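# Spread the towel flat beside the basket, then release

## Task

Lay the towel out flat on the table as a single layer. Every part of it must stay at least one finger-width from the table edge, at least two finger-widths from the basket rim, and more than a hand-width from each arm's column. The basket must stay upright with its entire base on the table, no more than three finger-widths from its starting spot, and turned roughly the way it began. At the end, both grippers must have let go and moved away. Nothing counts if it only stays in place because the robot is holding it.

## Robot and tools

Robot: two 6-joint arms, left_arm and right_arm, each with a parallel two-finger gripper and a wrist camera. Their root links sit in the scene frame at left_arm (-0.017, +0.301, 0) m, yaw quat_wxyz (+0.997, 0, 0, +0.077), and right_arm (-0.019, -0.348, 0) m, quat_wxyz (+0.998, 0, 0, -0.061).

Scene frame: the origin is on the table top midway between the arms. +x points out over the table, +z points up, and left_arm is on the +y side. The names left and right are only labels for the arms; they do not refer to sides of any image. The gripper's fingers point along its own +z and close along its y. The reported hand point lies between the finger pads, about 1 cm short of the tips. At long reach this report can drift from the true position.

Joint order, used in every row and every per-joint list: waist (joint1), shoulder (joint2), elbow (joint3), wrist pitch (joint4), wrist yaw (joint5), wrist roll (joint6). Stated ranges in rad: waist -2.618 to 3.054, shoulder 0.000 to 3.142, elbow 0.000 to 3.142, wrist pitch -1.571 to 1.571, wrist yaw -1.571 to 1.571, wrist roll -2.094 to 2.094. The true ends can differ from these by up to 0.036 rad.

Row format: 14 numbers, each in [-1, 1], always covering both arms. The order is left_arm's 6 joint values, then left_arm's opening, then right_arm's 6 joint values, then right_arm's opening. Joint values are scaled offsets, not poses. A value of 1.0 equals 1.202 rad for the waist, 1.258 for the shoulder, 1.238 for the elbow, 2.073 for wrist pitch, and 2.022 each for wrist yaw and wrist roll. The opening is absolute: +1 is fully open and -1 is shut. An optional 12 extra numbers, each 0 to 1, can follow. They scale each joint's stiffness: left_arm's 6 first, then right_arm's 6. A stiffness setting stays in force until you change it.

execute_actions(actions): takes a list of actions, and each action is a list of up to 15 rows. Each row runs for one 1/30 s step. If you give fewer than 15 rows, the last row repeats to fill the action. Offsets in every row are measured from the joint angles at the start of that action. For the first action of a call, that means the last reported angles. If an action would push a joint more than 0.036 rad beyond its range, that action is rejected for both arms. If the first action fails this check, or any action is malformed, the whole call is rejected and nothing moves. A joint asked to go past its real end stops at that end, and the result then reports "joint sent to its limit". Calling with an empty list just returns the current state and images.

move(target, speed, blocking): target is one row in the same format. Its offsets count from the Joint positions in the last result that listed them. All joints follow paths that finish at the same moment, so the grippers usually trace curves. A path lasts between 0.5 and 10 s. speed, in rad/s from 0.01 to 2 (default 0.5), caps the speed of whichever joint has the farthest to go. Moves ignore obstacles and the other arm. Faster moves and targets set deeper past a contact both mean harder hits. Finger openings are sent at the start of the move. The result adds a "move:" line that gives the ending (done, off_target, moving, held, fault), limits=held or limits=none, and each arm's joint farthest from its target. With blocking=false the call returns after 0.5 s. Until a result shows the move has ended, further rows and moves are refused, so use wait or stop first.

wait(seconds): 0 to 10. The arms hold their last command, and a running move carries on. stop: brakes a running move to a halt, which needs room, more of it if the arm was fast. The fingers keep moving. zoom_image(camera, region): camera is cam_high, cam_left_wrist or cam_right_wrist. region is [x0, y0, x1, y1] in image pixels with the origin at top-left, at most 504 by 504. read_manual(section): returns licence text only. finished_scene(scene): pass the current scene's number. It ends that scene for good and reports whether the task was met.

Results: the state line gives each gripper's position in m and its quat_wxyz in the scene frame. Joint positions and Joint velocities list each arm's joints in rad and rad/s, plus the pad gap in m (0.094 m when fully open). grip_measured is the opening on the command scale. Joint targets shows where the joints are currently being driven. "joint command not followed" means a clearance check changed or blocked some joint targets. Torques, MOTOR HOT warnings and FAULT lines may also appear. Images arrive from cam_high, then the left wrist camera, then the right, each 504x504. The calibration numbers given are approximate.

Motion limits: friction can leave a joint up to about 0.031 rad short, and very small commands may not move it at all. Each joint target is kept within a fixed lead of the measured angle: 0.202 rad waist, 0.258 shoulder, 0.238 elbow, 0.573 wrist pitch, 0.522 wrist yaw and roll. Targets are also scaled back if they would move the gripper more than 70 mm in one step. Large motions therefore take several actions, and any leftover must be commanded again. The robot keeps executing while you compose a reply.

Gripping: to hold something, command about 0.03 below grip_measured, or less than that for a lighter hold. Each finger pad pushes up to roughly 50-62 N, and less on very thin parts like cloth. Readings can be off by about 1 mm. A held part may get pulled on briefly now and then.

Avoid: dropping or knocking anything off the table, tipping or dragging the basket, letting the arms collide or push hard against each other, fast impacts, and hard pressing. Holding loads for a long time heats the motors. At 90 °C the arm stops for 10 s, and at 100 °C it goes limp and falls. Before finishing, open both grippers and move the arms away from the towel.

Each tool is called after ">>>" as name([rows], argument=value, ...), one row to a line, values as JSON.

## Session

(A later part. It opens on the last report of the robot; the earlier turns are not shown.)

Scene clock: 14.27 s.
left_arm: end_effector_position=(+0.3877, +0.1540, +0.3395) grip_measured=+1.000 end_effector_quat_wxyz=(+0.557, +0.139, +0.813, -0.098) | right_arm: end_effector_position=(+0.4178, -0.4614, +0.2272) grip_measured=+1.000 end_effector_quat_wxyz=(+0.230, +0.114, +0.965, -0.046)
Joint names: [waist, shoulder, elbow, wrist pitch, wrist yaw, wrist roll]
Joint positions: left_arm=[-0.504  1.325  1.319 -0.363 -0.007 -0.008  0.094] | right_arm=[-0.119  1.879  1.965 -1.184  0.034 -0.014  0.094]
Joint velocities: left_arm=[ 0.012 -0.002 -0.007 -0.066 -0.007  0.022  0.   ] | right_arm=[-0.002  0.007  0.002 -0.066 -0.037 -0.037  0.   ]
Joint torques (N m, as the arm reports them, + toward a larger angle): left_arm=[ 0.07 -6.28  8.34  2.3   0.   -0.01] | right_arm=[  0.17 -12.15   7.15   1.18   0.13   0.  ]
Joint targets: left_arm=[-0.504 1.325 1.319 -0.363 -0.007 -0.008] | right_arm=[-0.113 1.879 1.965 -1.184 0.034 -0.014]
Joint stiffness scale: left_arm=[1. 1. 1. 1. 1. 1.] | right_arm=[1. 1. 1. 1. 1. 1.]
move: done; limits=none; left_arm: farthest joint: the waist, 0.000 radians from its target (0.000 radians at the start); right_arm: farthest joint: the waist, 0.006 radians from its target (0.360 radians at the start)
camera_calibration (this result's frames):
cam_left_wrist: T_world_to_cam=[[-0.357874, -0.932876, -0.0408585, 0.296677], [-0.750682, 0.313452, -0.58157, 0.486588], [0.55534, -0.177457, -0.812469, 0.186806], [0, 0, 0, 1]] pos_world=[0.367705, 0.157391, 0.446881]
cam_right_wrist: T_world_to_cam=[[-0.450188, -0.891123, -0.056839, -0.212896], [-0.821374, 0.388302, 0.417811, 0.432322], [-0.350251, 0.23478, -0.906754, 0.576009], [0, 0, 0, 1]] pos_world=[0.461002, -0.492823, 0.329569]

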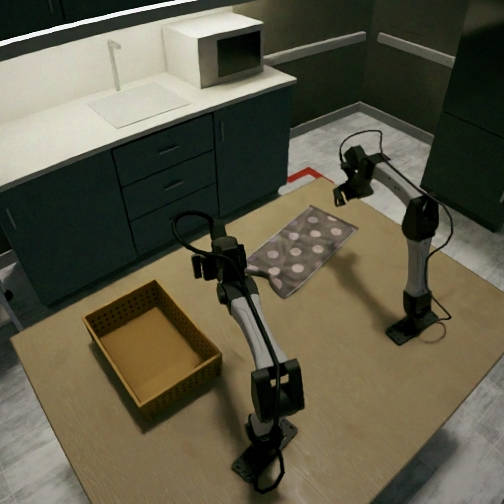

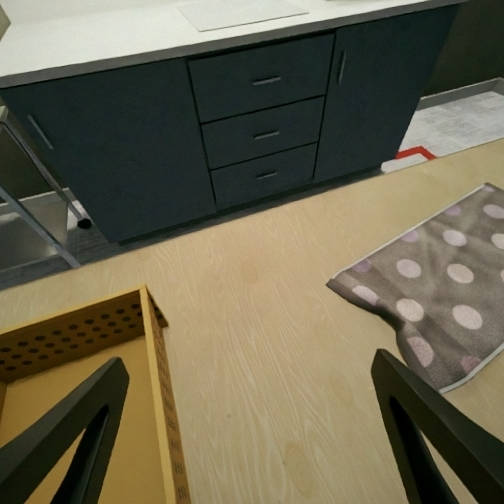

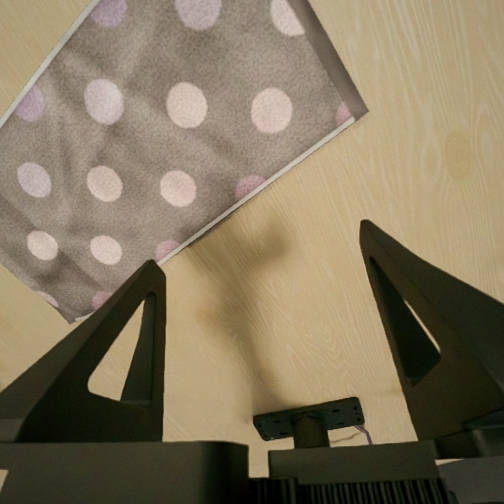

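>>> zoom_image(camera="cam_left_wrist", region=[310, 220, 504, 410])

Region (310, 220, 504, 410) of cam_left_wrist's 504x504 image, scaled by 2.598, with more detail than that image has; it fills the top 494 rows of this view, and the rest is white.

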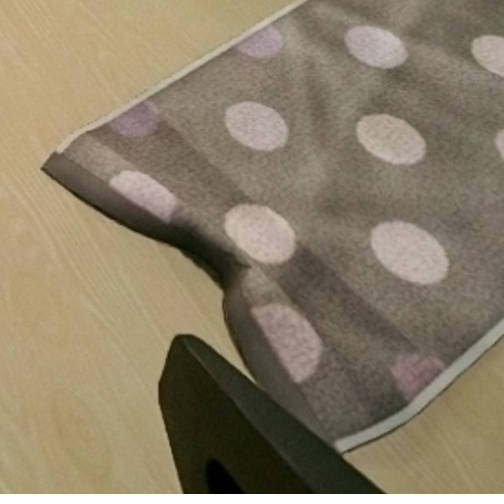

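>>> move(target=[0,0,0,0,0,0,1, -0.02,0.39,0.086,0.232,-0.015,0,-1], speed=0.8)

Scene clock: 20.13 s.
left_arm: end_effector_position=(+0.3877, +0.1540, +0.3395) grip_measured=+1.000 end_effector_quat_wxyz=(+0.557, +0.139, +0.813, -0.098) | right_arm: end_effector_position=(+0.5484, -0.4992, +0.0669) grip_measured=-0.985 end_effector_quat_wxyz=(+0.263, +0.118, +0.957, -0.042)
Joint names: [waist, shoulder, elbow, wrist pitch, wrist yaw, wrist roll]
Joint positions: left_arm=[-0.504  1.325  1.319 -0.363 -0.007 -0.008  0.094] | right_arm=[-0.134  2.369  2.049 -0.712  0.013 -0.014  0.001]
Joint velocities: left_arm=[ 0.002 -0.007 -0.002 -0.051 -0.037  0.007  0.   ] | right_arm=[ 0.007 -0.002 -0.012 -0.081 -0.007 -0.037 -0.   ]
Joint torques (N m, as the arm reports them, + toward a larger angle): left_arm=[ 0.07 -6.23  8.33  2.3   0.    0.01] | right_arm=[ -0.91 -17.42   9.22   1.36   0.    -0.01]
Joint targets: left_arm=[-0.504 1.325 1.319 -0.363 -0.007 -0.008] | right_arm=[-0.143 2.369 2.071 -0.703 0.003 -0.014]
Joint stiffness scale: left_arm=[1. 1. 1. 1. 1. 1.] | right_arm=[1. 1. 1. 1. 1. 1.]
move: off_target (right_arm); limits=none; left_arm: farthest joint: the waist, 0.000 radians from its target (0.000 radians at the start); right_arm: farthest joint: the elbow, 0.022 radians from its target (0.107 radians at the start)
camera_calibration (this result's frames):
cam_left_wrist: T_world_to_cam=[[-0.357874, -0.932876, -0.0408585, 0.296677], [-0.750682, 0.313452, -0.58157, 0.486588], [0.55534, -0.177457, -0.812469, 0.186806], [0, 0, 0, 1]] pos_world=[0.367705, 0.157391, 0.446881]
cam_right_wrist: T_world_to_cam=[[-0.44999, -0.888563, -0.0892443, -0.193516], [-0.846194, 0.392314, 0.360618, 0.640678], [-0.28542, 0.237793, -0.928434, 0.452659], [0, 0, 0, 1]] pos_world=[0.584255, -0.530937, 0.171954]

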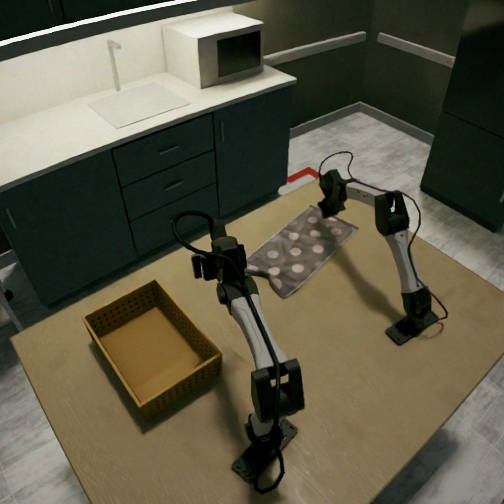

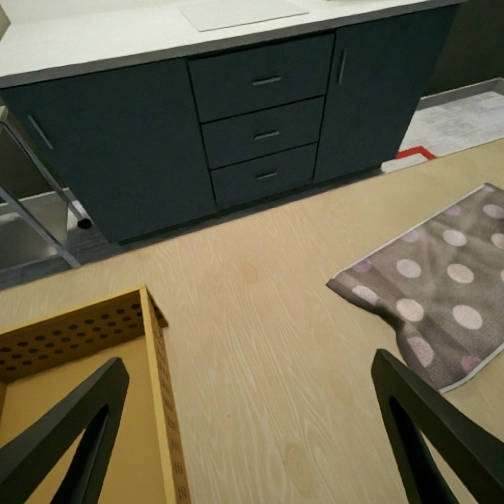

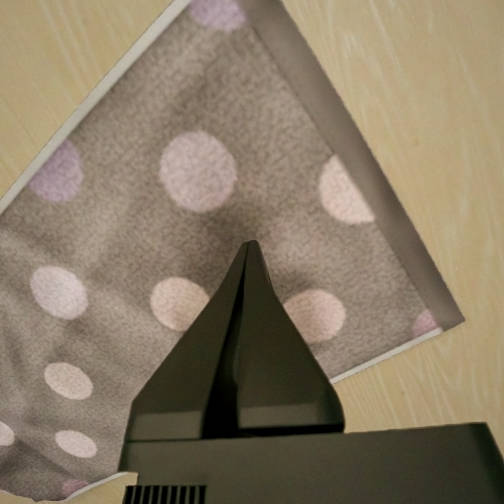

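>>> move(target=[0,0,0,0,0,0,1, 0,0.105,0.018,0,0,0,-1], speed=0.3)

>>> move(target=[0,0,0,0,0,0,1, -0.06,0.08,0.05,0,0,0,-1], speed=0.1)

Scene clock: 21.03 s.
left_arm: end_effector_position=(+0.3877, +0.1540, +0.3395) grip_measured=+1.000 end_effector_quat_wxyz=(+0.557, +0.139, +0.813, -0.098) | right_arm: end_effector_position=(+0.5509, -0.4998, +0.0281) grip_measured=-0.985 end_effector_quat_wxyz=(+0.241, +0.119, +0.962, -0.039)
Joint names: [waist, shoulder, elbow, wrist pitch, wrist yaw, wrist roll]
Joint positions: left_arm=[-0.504  1.325  1.319 -0.363 -0.007 -0.008  0.094] | right_arm=[-0.134  2.451  2.063 -0.69   0.013 -0.014  0.001]
Joint velocities: left_arm=[ 0.002 -0.027 -0.007  0.022 -0.066  0.066  0.   ] | right_arm=[-0.007 -0.012  0.032 -0.022 -0.007  0.022 -0.   ]
Joint torques (N m, as the arm reports them, + toward a larger angle): left_arm=[ 0.09 -6.22  8.34  2.29  0.    0.01] | right_arm=[ -0.28 -13.81   8.22   1.03   0.11   0.  ]
Joint targets: left_arm=[-0.504 1.325 1.319 -0.363 -0.007 -0.008] | right_arm=[-0.134 2.501 2.072 -0.712 0.013 -0.014]
Joint stiffness scale: left_arm=[1. 1. 1. 1. 1. 1.] | right_arm=[1. 1. 1. 1. 1. 1.]
move: off_target (right_arm); limits=none; left_arm: farthest joint: the waist, 0.000 radians from its target (0.000 radians at the start); right_arm: farthest joint: the shoulder, 0.050 radians from its target (0.132 radians at the start)
camera_calibration (this result's frames):
cam_left_wrist: T_world_to_cam=[[-0.357874, -0.932876, -0.0408585, 0.296677], [-0.750682, 0.313452, -0.58157, 0.486588], [0.55534, -0.177457, -0.812469, 0.186806], [0, 0, 0, 1]] pos_world=[0.367705, 0.157391, 0.446881]
cam_right_wrist: T_world_to_cam=[[-0.453787, -0.887569, -0.0793641, -0.194123], [-0.829002, 0.387814, 0.402934, 0.644114], [-0.326853, 0.248639, -0.911782, 0.445313], [0, 0, 0, 1]] pos_world=[0.591433, -0.532816, 0.131087]

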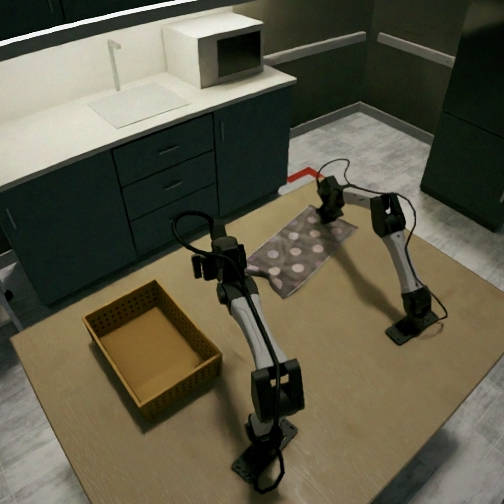

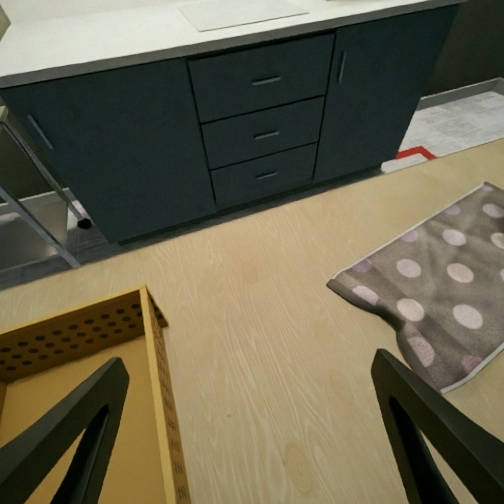

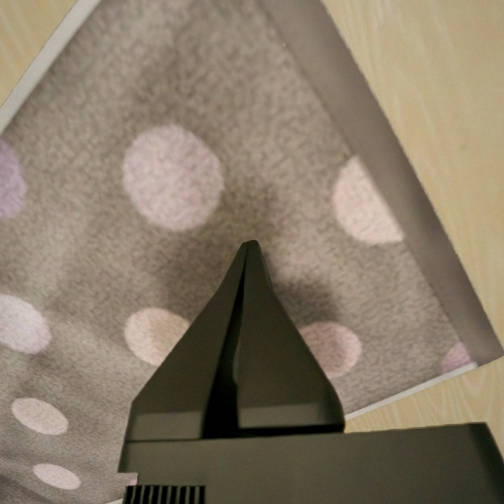

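Scene clock: 22.40 s.
left_arm: end_effector_position=(+0.3877, +0.1540, +0.3395) grip_measured=+1.000 end_effector_quat_wxyz=(+0.557, +0.139, +0.813, -0.098) | right_arm: end_effector_position=(+0.5578, -0.5325, +0.0287) grip_measured=-0.985 end_effector_quat_wxyz=(+0.260, +0.142, +0.954, -0.043)
Joint names: [waist, shoulder, elbow, wrist pitch, wrist yaw, wrist roll]
Joint positions: left_arm=[-0.504  1.325  1.319 -0.363 -0.007 -0.008  0.094] | right_arm=[-0.187  2.491  2.12  -0.667  0.001 -0.014  0.001]
Joint velocities: left_arm=[-0.017 -0.012 -0.022 -0.007  0.022  0.022  0.   ] | right_arm=[-0.007 -0.012  0.012 -0.037  0.022 -0.051  0.001]
Joint torques (N m, as the arm reports them, + toward a larger angle): left_arm=[ 0.15 -6.3   8.25  2.31  0.   -0.01] | right_arm=[ -1.87 -13.24   7.93   1.06   0.23   0.  ]
Joint targets: left_arm=[-0.504 1.325 1.319 -0.363 -0.007 -0.008] | right_arm=[-0.207 2.552 2.125 -0.690 0.013 -0.014]
Joint stiffness scale: left_arm=[1. 1. 1. 1. 1. 1.] | right_arm=[1. 1. 1. 1. 1. 1.]
move: off_target (right_arm); limits=none; left_arm: farthest joint: the waist, 0.000 radians from its target (0.000 radians at the start); right_arm: farthest joint: the shoulder, 0.060 radians from its target (0.101 radians at the start)
camera_calibration (this result's frames):
cam_left_wrist: T_world_to_cam=[[-0.357874, -0.932876, -0.0408585, 0.296677], [-0.750682, 0.313452, -0.58157, 0.486588], [0.55534, -0.177457, -0.812469, 0.186806], [0, 0, 0, 1]] pos_world=[0.367705, 0.157391, 0.446881]
cam_right_wrist: T_world_to_cam=[[-0.491162, -0.865488, -0.0984359, -0.186832], [-0.825937, 0.426828, 0.368301, 0.682314], [-0.276745, 0.262198, -0.924481, 0.435929], [0, 0, 0, 1]] pos_world=[0.592425, -0.567231, 0.133319]

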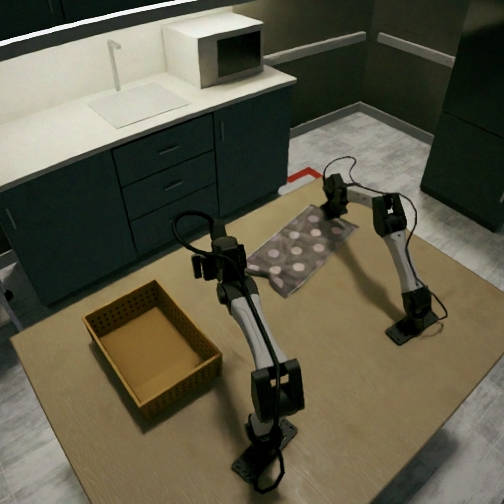

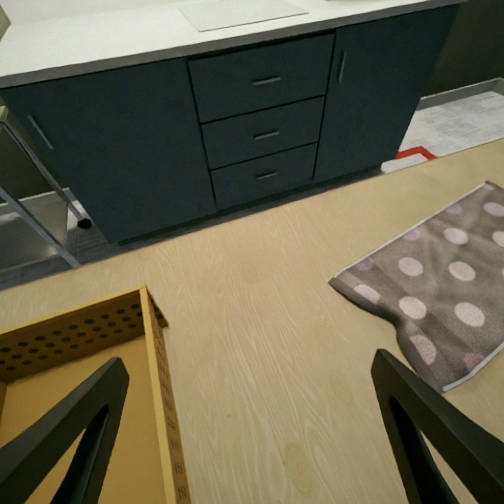

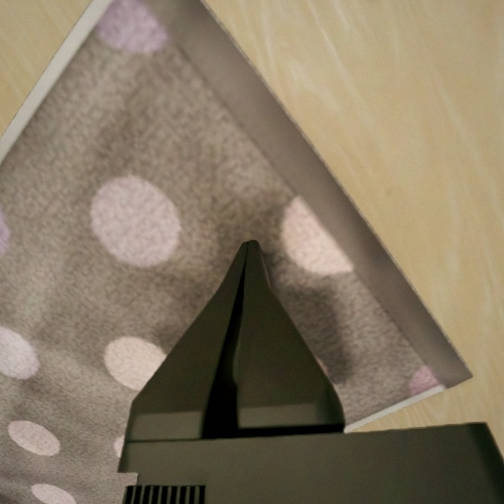

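>>> move(target=[0,0,0,0,0,0,1, 0.1,-0.1,0.03,-0.05,0,0,-1], speed=0.6)

>>> execute_actions(actions=[])

Scene clock: 23.73 s.
left_arm: end_effector_position=(+0.3877, +0.1540, +0.3395) grip_measured=+1.000 end_effector_quat_wxyz=(+0.557, +0.139, +0.813, -0.098) | right_arm: end_effector_position=(+0.5711, -0.4561, +0.1059) grip_measured=-0.985 end_effector_quat_wxyz=(+0.299, +0.080, +0.951, -0.029)
Joint names: [waist, shoulder, elbow, wrist pitch, wrist yaw, wrist roll]
Joint positions: left_arm=[-0.504  1.325  1.319 -0.363 -0.007 -0.008  0.094] | right_arm=[-0.059  2.356  2.145 -0.751 -0.001 -0.014  0.001]
Joint velocities: left_arm=[-0.017 -0.012 -0.012  0.037 -0.051  0.095  0.   ] | right_arm=[-0.007  0.007  0.002 -0.007  0.051 -0.022  0.   ]
Joint torques (N m, as the arm reports them, + toward a larger angle): left_arm=[ 0.06 -6.29  8.3   2.31  0.    0.  ] | right_arm=[ -0.86 -16.67   8.69   1.2    0.11   0.01]
Joint targets: left_arm=[-0.504 1.325 1.319 -0.363 -0.007 -0.008] | right_arm=[-0.067 2.365 2.158 -0.771 0.000 -0.014]
Joint stiffness scale: left_arm=[1. 1. 1. 1. 1. 1.] | right_arm=[1. 1. 1. 1. 1. 1.]
move: done; limits=none; left_arm: farthest joint: the waist, 0.000 radians from its target (0.000 radians at the start); right_arm: farthest joint: the wrist pitch, 0.020 radians from its target (0.104 radians at the start)
camera_calibration (this result's frames):
cam_left_wrist: T_world_to_cam=[[-0.357874, -0.932876, -0.0408585, 0.296677], [-0.750682, 0.313452, -0.58157, 0.486588], [0.55534, -0.177457, -0.812469, 0.186806], [0, 0, 0, 1]] pos_world=[0.367705, 0.157391, 0.446881]
cam_right_wrist: T_world_to_cam=[[-0.367912, -0.922764, -0.114661, -0.201365], [-0.898973, 0.321459, 0.297509, 0.633426], [-0.237672, 0.212535, -0.947809, 0.448451], [0, 0, 0, 1]] pos_world=[0.601933, -0.484744, 0.213507]

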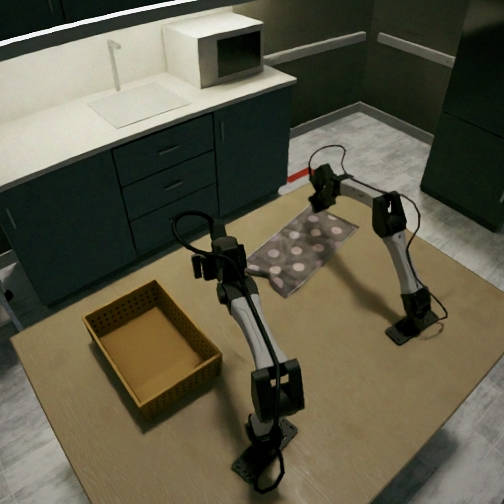

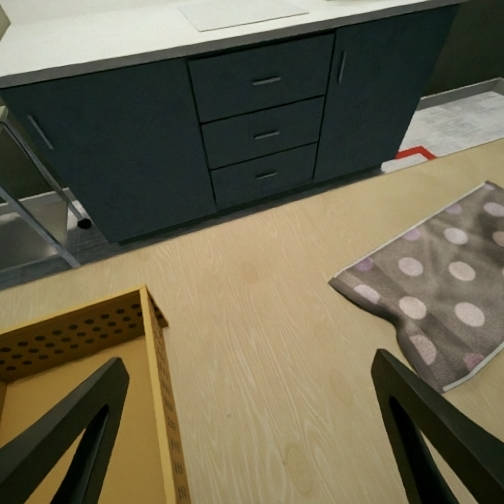

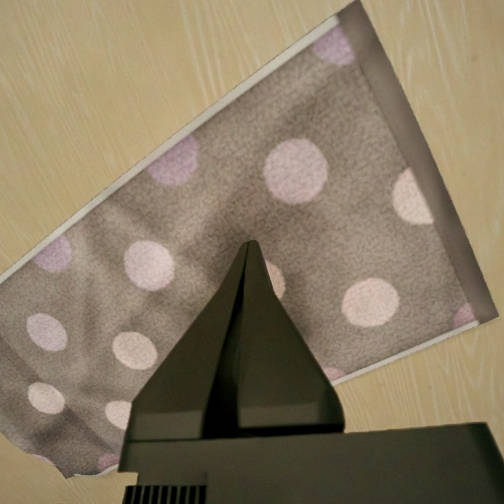

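Scene clock: 23.73 s.
left_arm: end_effector_position=(+0.3877, +0.1540, +0.3395) grip_measured=+1.000 end_effector_quat_wxyz=(+0.557, +0.139, +0.813, -0.098) | right_arm: end_effector_position=(+0.5711, -0.4561, +0.1059) grip_measured=-0.985 end_effector_quat_wxyz=(+0.299, +0.080, +0.951, -0.029)
Joint names: [waist, shoulder, elbow, wrist pitch, wrist yaw, wrist roll]
Joint positions: left_arm=[-0.504  1.325  1.319 -0.363 -0.007 -0.008  0.094] | right_arm=[-0.059  2.356  2.145 -0.751 -0.001 -0.014  0.001]
Joint velocities: left_arm=[-0.017 -0.012 -0.012  0.037 -0.051  0.095  0.   ] | right_arm=[-0.007  0.007  0.002 -0.007  0.051 -0.022  0.   ]
Joint torques (N m, as the arm reports them, + toward a larger angle): left_arm=[ 0.06 -6.29  8.3   2.31  0.    0.  ] | right_arm=[ -0.86 -16.67   8.69   1.2    0.11   0.01]
Joint targets: left_arm=[-0.504 1.325 1.319 -0.363 -0.007 -0.008] | right_arm=[-0.067 2.365 2.158 -0.771 0.000 -0.014]
Joint stiffness scale: left_arm=[1. 1. 1. 1. 1. 1.] | right_arm=[1. 1. 1. 1. 1. 1.]
camera_calibration (this result's frames):
cam_left_wrist: T_world_to_cam=[[-0.357874, -0.932876, -0.0408585, 0.296677], [-0.750682, 0.313452, -0.58157, 0.486588], [0.55534, -0.177457, -0.812469, 0.186806], [0, 0, 0, 1]] pos_world=[0.367705, 0.157391, 0.446881]
cam_right_wrist: T_world_to_cam=[[-0.367912, -0.922764, -0.114661, -0.201365], [-0.898973, 0.321459, 0.297509, 0.633426], [-0.237672, 0.212535, -0.947809, 0.448451], [0, 0, 0, 1]] pos_world=[0.601933, -0.484744, 0.213507]

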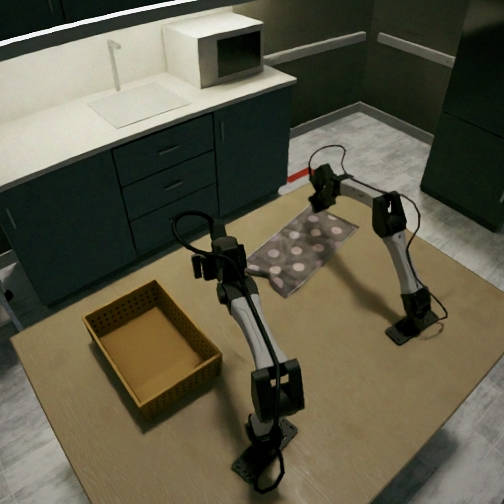

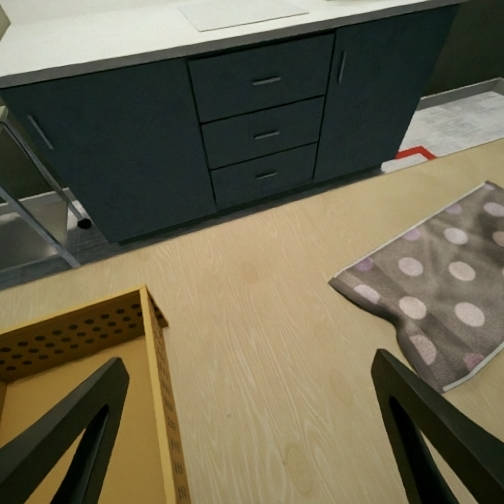

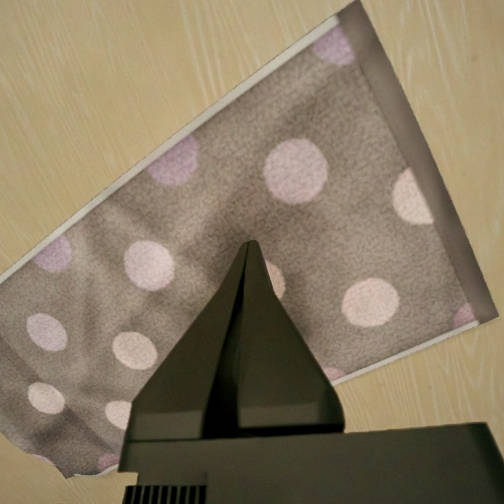

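Go to waist 0.47, q2 2.39, q3 2.18, q4 -1.0.

>>> move(target=[0,0,0,0,0,0,1, 0.44,0.03,0.04,-0.13,0,0,-1], speed=0.8)

>>> move(target=[0,0,0,0,0,0,1, 0,0.1,0,0,0,0,-1], speed=0.3)

>>> move(target=[0,0,0,0,0,0,1, 0.13,0.04,0,0,0,0,-1], speed=0.1)

Scene clock: 25.30 s.
left_arm: end_effector_position=(+0.3877, +0.1540, +0.3395) grip_measured=+1.000 end_effector_quat_wxyz=(+0.557, +0.139, +0.813, -0.098) | right_arm: end_effector_position=(+0.4971, -0.1572, +0.0778) grip_measured=-0.985 end_effector_quat_wxyz=(+0.180, -0.180, +0.966, +0.031)
Joint names: [waist, shoulder, elbow, wrist pitch, wrist yaw, wrist roll]
Joint positions: left_arm=[-0.504  1.325  1.319 -0.363 -0.007 -0.008  0.094] | right_arm=[ 0.476  2.371  2.17  -1.002 -0.001 -0.014  0.001]
Joint velocities: left_arm=[-0.012  0.007 -0.007 -0.007  0.007 -0.081  0.   ] | right_arm=[ 0.002  0.002 -0.007 -0.051  0.066 -0.022 -0.   ]
Joint torques (N m, as the arm reports them, + toward a larger angle): left_arm=[ 0.03 -6.28  8.27  2.32  0.   -0.01] | right_arm=[ -0.83 -15.19   9.17   0.85   0.12   0.  ]
Joint targets: left_arm=[-0.504 1.325 1.319 -0.363 -0.007 -0.008] | right_arm=[0.470 2.394 2.195 -1.020 -0.001 -0.014]
Joint stiffness scale: left_arm=[1. 1. 1. 1. 1. 1.] | right_arm=[1. 1. 1. 1. 1. 1.]
move: off_target (right_arm); limits=none; left_arm: farthest joint: the waist, 0.000 radians from its target (0.000 radians at the start); right_arm: farthest joint: the elbow, 0.024 radians from its target (0.049 radians at the start)
camera_calibration (this result's frames):
cam_left_wrist: T_world_to_cam=[[-0.357874, -0.932876, -0.0408585, 0.296677], [-0.750682, 0.313452, -0.58157, 0.486588], [0.55534, -0.177457, -0.812469, 0.186806], [0, 0, 0, 1]] pos_world=[0.367705, 0.157391, 0.446881]
cam_right_wrist: T_world_to_cam=[[0.134181, -0.988851, -0.0645706, -0.2199], [-0.844979, -0.148212, 0.513852, 0.361683], [-0.517693, -0.0143884, -0.855445, 0.437016], [0, 0, 0, 1]] pos_world=[0.561361, -0.157554, 0.173792]

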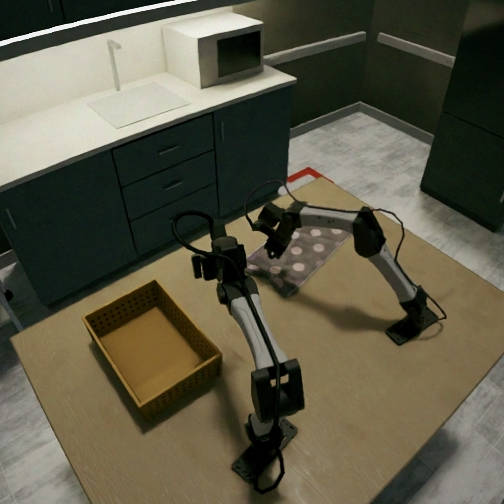

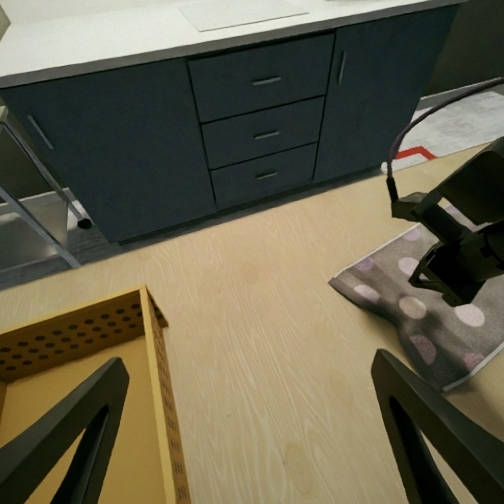

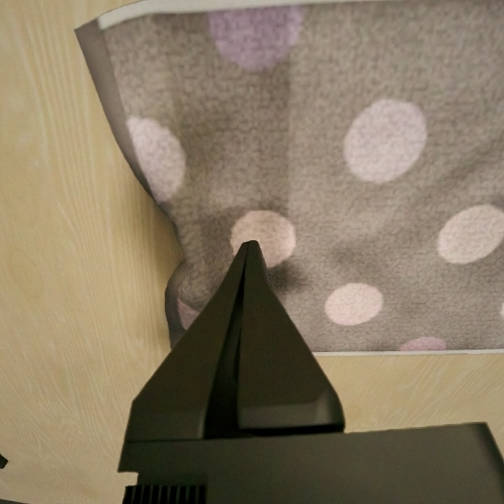

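Scene clock: 26.13 s.
left_arm: end_effector_position=(+0.3877, +0.1540, +0.3395) grip_measured=+1.000 end_effector_quat_wxyz=(+0.557, +0.139, +0.813, -0.098) | right_arm: end_effector_position=(+0.4935, -0.1586, +0.0269) grip_measured=-0.985 end_effector_quat_wxyz=(+0.137, -0.181, +0.973, +0.024)
Joint names: [waist, shoulder, elbow, wrist pitch, wrist yaw, wrist roll]
Joint positions: left_arm=[-0.504  1.325  1.319 -0.363 -0.007 -0.008  0.094] | right_arm=[ 0.476  2.469  2.17  -0.993 -0.001 -0.014  0.001]
Joint velocities: left_arm=[-0.012 -0.022  0.002 -0.051 -0.022 -0.051  0.   ] | right_arm=[-0.012 -0.002 -0.002 -0.051 -0.007 -0.022  0.   ]
Joint torques (N m, as the arm reports them, + toward a larger angle): left_arm=[ 0.03 -6.22  8.28  2.28  0.   -0.01] | right_arm=[ -0.21 -15.49   7.15   0.77   0.11   0.02]
Joint targets: left_arm=[-0.504 1.325 1.319 -0.363 -0.007 -0.008] | right_arm=[0.476 2.497 2.170 -1.001 -0.001 -0.014]
Joint stiffness scale: left_arm=[1. 1. 1. 1. 1. 1.] | right_arm=[1. 1. 1. 1. 1. 1.]
move: off_target (right_arm); limits=none; left_arm: farthest joint: the waist, 0.000 radians from its target (0.000 radians at the start); right_arm: farthest joint: the shoulder, 0.028 radians from its target (0.125 radians at the start)
camera_calibration (this result's frames):
cam_left_wrist: T_world_to_cam=[[-0.357874, -0.932876, -0.0408585, 0.296677], [-0.750682, 0.313452, -0.58157, 0.486588], [0.55534, -0.177457, -0.812469, 0.186806], [0, 0, 0, 1]] pos_world=[0.367705, 0.157391, 0.446881]
cam_right_wrist: T_world_to_cam=[[0.129612, -0.990543, -0.0449988, -0.222583], [-0.799081, -0.131213, 0.58673, 0.362624], [-0.587086, -0.0400893, -0.808531, 0.420428], [0, 0, 0, 1]] pos_world=[0.565443, -0.156042, 0.117151]

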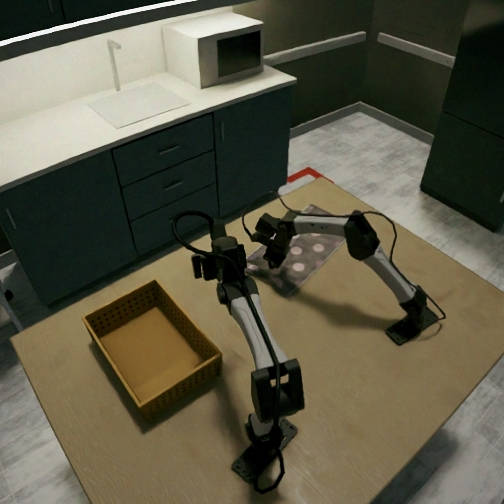

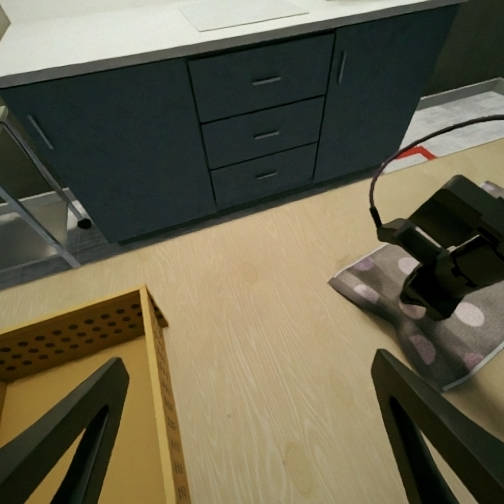

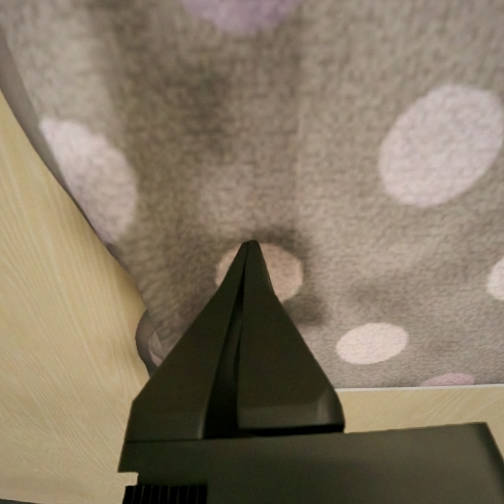

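Scene clock: 28.00 s.
left_arm: end_effector_position=(+0.3877, +0.1540, +0.3395) grip_measured=+1.000 end_effector_quat_wxyz=(+0.557, +0.139, +0.813, -0.098) | right_arm: end_effector_position=(+0.4637, -0.0901, +0.0264) grip_measured=-0.985 end_effector_quat_wxyz=(+0.138, -0.248, +0.958, +0.028)
Joint names: [waist, shoulder, elbow, wrist pitch, wrist yaw, wrist roll]
Joint positions: left_arm=[-0.504  1.325  1.319 -0.363 -0.007 -0.008  0.094] | right_arm=[ 0.617  2.471  2.17  -0.988  0.011 -0.014  0.001]
Joint velocities: left_arm=[ 0.002 -0.022 -0.002  0.007 -0.007  0.022  0.   ] | right_arm=[ 0.002 -0.007  0.017 -0.007 -0.051 -0.007 -0.001]
Joint torques (N m, as the arm reports them, + toward a larger angle): left_arm=[ 0.05 -6.22  8.31  2.29 -0.01  0.  ] | right_arm=[  0.95 -13.56   7.14   0.82   0.     0.01]
Joint targets: left_arm=[-0.504 1.325 1.319 -0.363 -0.007 -0.008] | right_arm=[0.633 2.520 2.170 -0.993 -0.001 -0.014]
Joint stiffness scale: left_arm=[1. 1. 1. 1. 1. 1.] | right_arm=[1. 1. 1. 1. 1. 1.]
move: off_target (right_arm); limits=none; left_arm: farthest joint: the waist, 0.000 radians from its target (0.000 radians at the start); right_arm: farthest joint: the shoulder, 0.049 radians from its target (0.050 radians at the start)
camera_calibration (this result's frames):
cam_left_wrist: T_world_to_cam=[[-0.357874, -0.932876, -0.0408585, 0.296677], [-0.750682, 0.313452, -0.58157, 0.486588], [0.55534, -0.177457, -0.812469, 0.186806], [0, 0, 0, 1]] pos_world=[0.367705, 0.157391, 0.446881]
cam_right_wrist: T_world_to_cam=[[0.264099, -0.963874, -0.0346183, -0.211169], [-0.778367, -0.234192, 0.582494, 0.329304], [-0.569558, -0.126891, -0.812097, 0.389434], [0, 0, 0, 1]] pos_world=[0.533894, -0.0770043, 0.11713]

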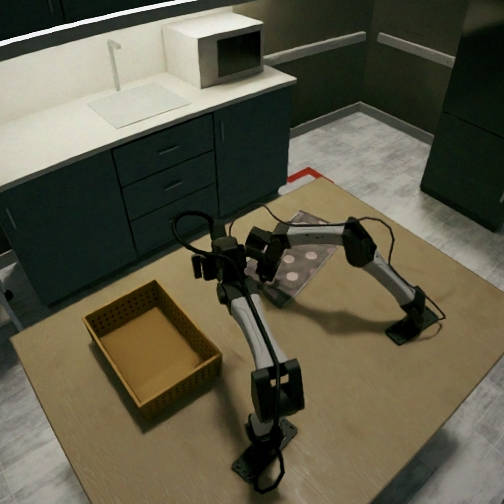

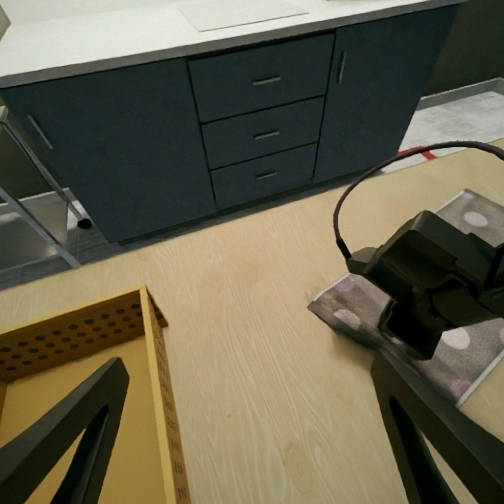

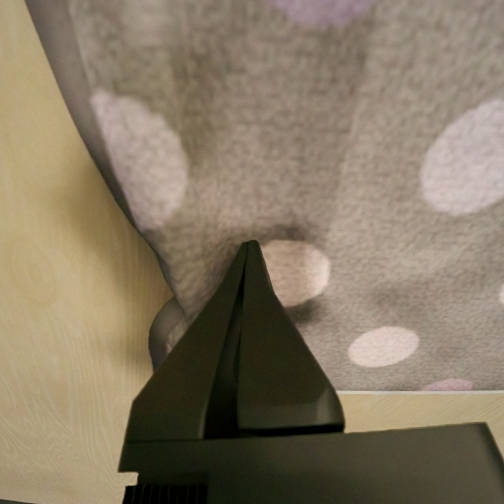

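>>> move(target=[0,0,0,0,0,0,1, 0,-0.12,0.02,0,0,0,1], speed=0.4)

Scene clock: 28.93 s.
left_arm: end_effector_position=(+0.3877, +0.1540, +0.3395) grip_measured=+1.000 end_effector_quat_wxyz=(+0.557, +0.139, +0.813, -0.098) | right_arm: end_effector_position=(+0.4726, -0.0858, +0.1147) grip_measured=+1.000 end_effector_quat_wxyz=(+0.220, -0.244, +0.943, +0.047)
Joint names: [waist, shoulder, elbow, wrist pitch, wrist yaw, wrist roll]
Joint positions: left_arm=[-0.504  1.325  1.319 -0.363 -0.007 -0.008  0.094] | right_arm=[ 0.617  2.312  2.181 -0.985  0.014 -0.014  0.094]
Joint velocities: left_arm=[ 0.032  0.007  0.012 -0.022  0.037 -0.051  0.   ] | right_arm=[ 0.012 -0.022 -0.002  0.037 -0.007 -0.022  0.   ]
Joint torques (N m, as the arm reports them, + toward a larger angle): left_arm=[ 0.09 -6.21  8.3   2.3  -0.01 -0.02] | right_arm=[ -0.23 -16.11   8.5    1.13   0.08   0.  ]
Joint targets: left_arm=[-0.504 1.325 1.319 -0.363 -0.007 -0.008] | right_arm=[0.617 2.320 2.195 -0.988 0.011 -0.014]
Joint stiffness scale: left_arm=[1. 1. 1. 1. 1. 1.] | right_arm=[1. 1. 1. 1. 1. 1.]
move: done; limits=none; left_arm: farthest joint: the waist, 0.000 radians from its target (0.000 radians at the start); right_arm: farthest joint: the elbow, 0.014 radians from its target (0.024 radians at the start)
camera_calibration (this result's frames):
cam_left_wrist: T_world_to_cam=[[-0.357874, -0.932876, -0.0408585, 0.296677], [-0.750682, 0.313452, -0.58157, 0.486588], [0.55534, -0.177457, -0.812469, 0.186806], [0, 0, 0, 1]] pos_world=[0.367705, 0.157391, 0.446881]
cam_right_wrist: T_world_to_cam=[[0.271201, -0.959946, -0.0703863, -0.205239], [-0.856593, -0.274059, 0.437196, 0.336028], [-0.438975, -0.0582757, -0.896608, 0.420673], [0, 0, 0, 1]] pos_world=[0.528165, -0.0804122, 0.215823]

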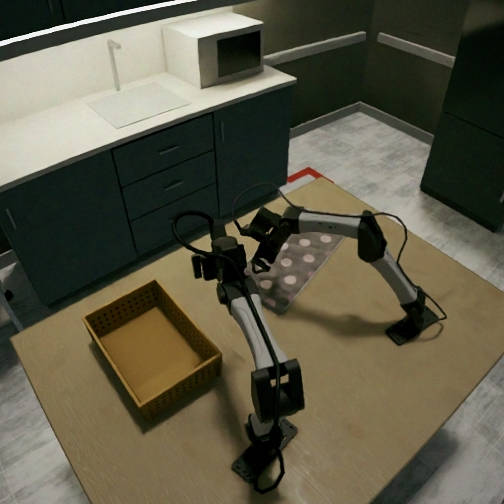

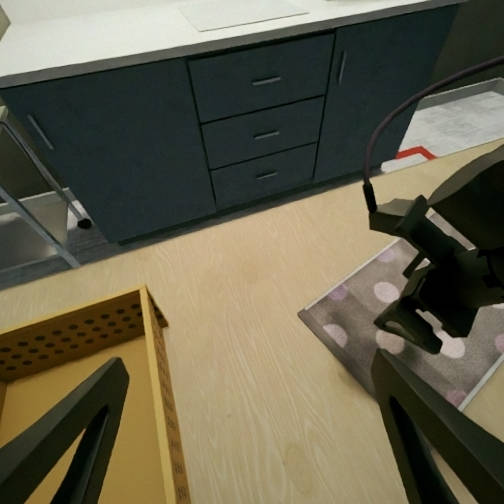

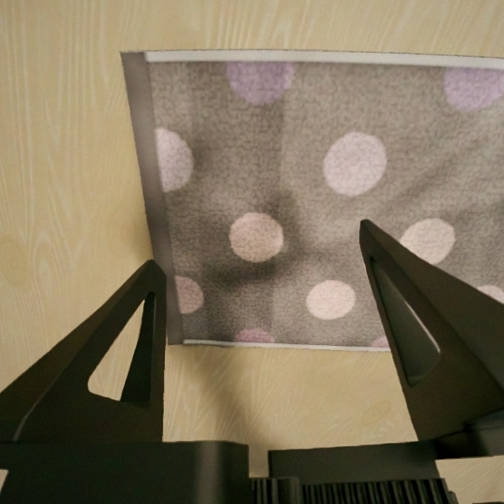

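Opening the fingers flattened it. Retreat.

>>> move(target=[0,0,0,0,0,0,1, -0.6,-0.6,-0.4,0,0,0,1], speed=1.0)

Scene clock: 30.43 s.
left_arm: end_effector_position=(+0.3877, +0.1540, +0.3395) grip_measured=+1.000 end_effector_quat_wxyz=(+0.557, +0.139, +0.813, -0.098) | right_arm: end_effector_position=(+0.3871, -0.4452, +0.2963) grip_measured=+1.000 end_effector_quat_wxyz=(+0.365, +0.102, +0.924, -0.052)
Joint names: [waist, shoulder, elbow, wrist pitch, wrist yaw, wrist roll]
Joint positions: left_arm=[-0.504  1.325  1.319 -0.363 -0.007 -0.008  0.094] | right_arm=[-0.106  1.556  1.714 -0.973  0.016 -0.014  0.094]
Joint velocities: left_arm=[-0.012  0.012  0.012 -0.081 -0.022 -0.081  0.   ] | right_arm=[-0.012  0.012 -0.002 -0.022  0.051  0.037  0.   ]
Joint torques (N m, as the arm reports them, + toward a larger angle): left_arm=[ 0.07 -6.26  8.32  2.3   0.03 -0.02] | right_arm=[-0.08 -8.6   5.36  1.46  0.07  0.  ]
Joint targets: left_arm=[-0.504 1.325 1.319 -0.363 -0.007 -0.008] | right_arm=[-0.104 1.557 1.686 -0.985 0.014 -0.014]
Joint stiffness scale: left_arm=[1. 1. 1. 1. 1. 1.] | right_arm=[1. 1. 1. 1. 1. 1.]
move: off_target (right_arm); limits=none; left_arm: farthest joint: the waist, 0.000 radians from its target (0.000 radians at the start); right_arm: farthest joint: the elbow, 0.028 radians from its target (0.495 radians at the start)
camera_calibration (this result's frames):
cam_left_wrist: T_world_to_cam=[[-0.357874, -0.932876, -0.0408585, 0.296677], [-0.750682, 0.313452, -0.58157, 0.486588], [0.55534, -0.177457, -0.812469, 0.186806], [0, 0, 0, 1]] pos_world=[0.367705, 0.157391, 0.446881]
cam_right_wrist: T_world_to_cam=[[-0.403065, -0.905843, -0.130333, -0.211399], [-0.910662, 0.382871, 0.155256, 0.481864], [-0.0907366, 0.181268, -0.979239, 0.521334], [0, 0, 0, 1]] pos_world=[0.400912, -0.470488, 0.408146]

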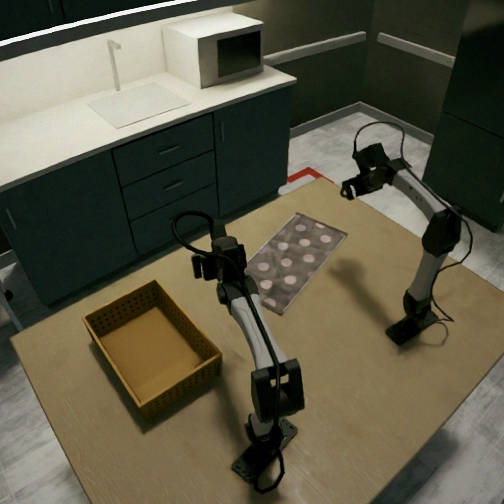

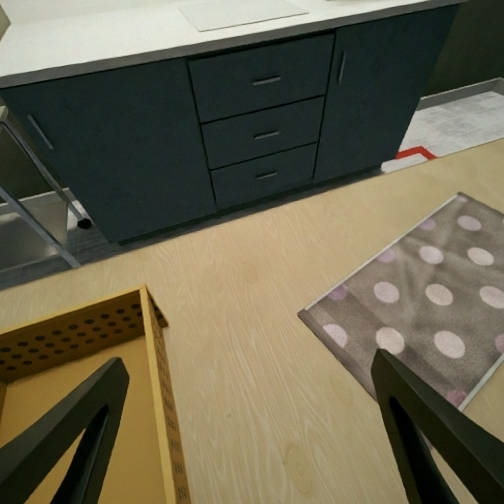

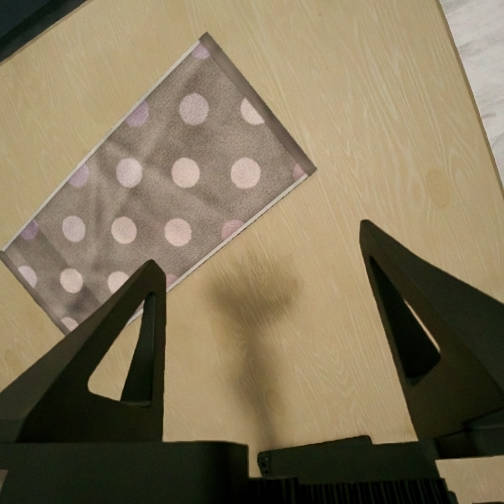

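>>> finished_scene(scene=1)

The scene is finished: the task was done.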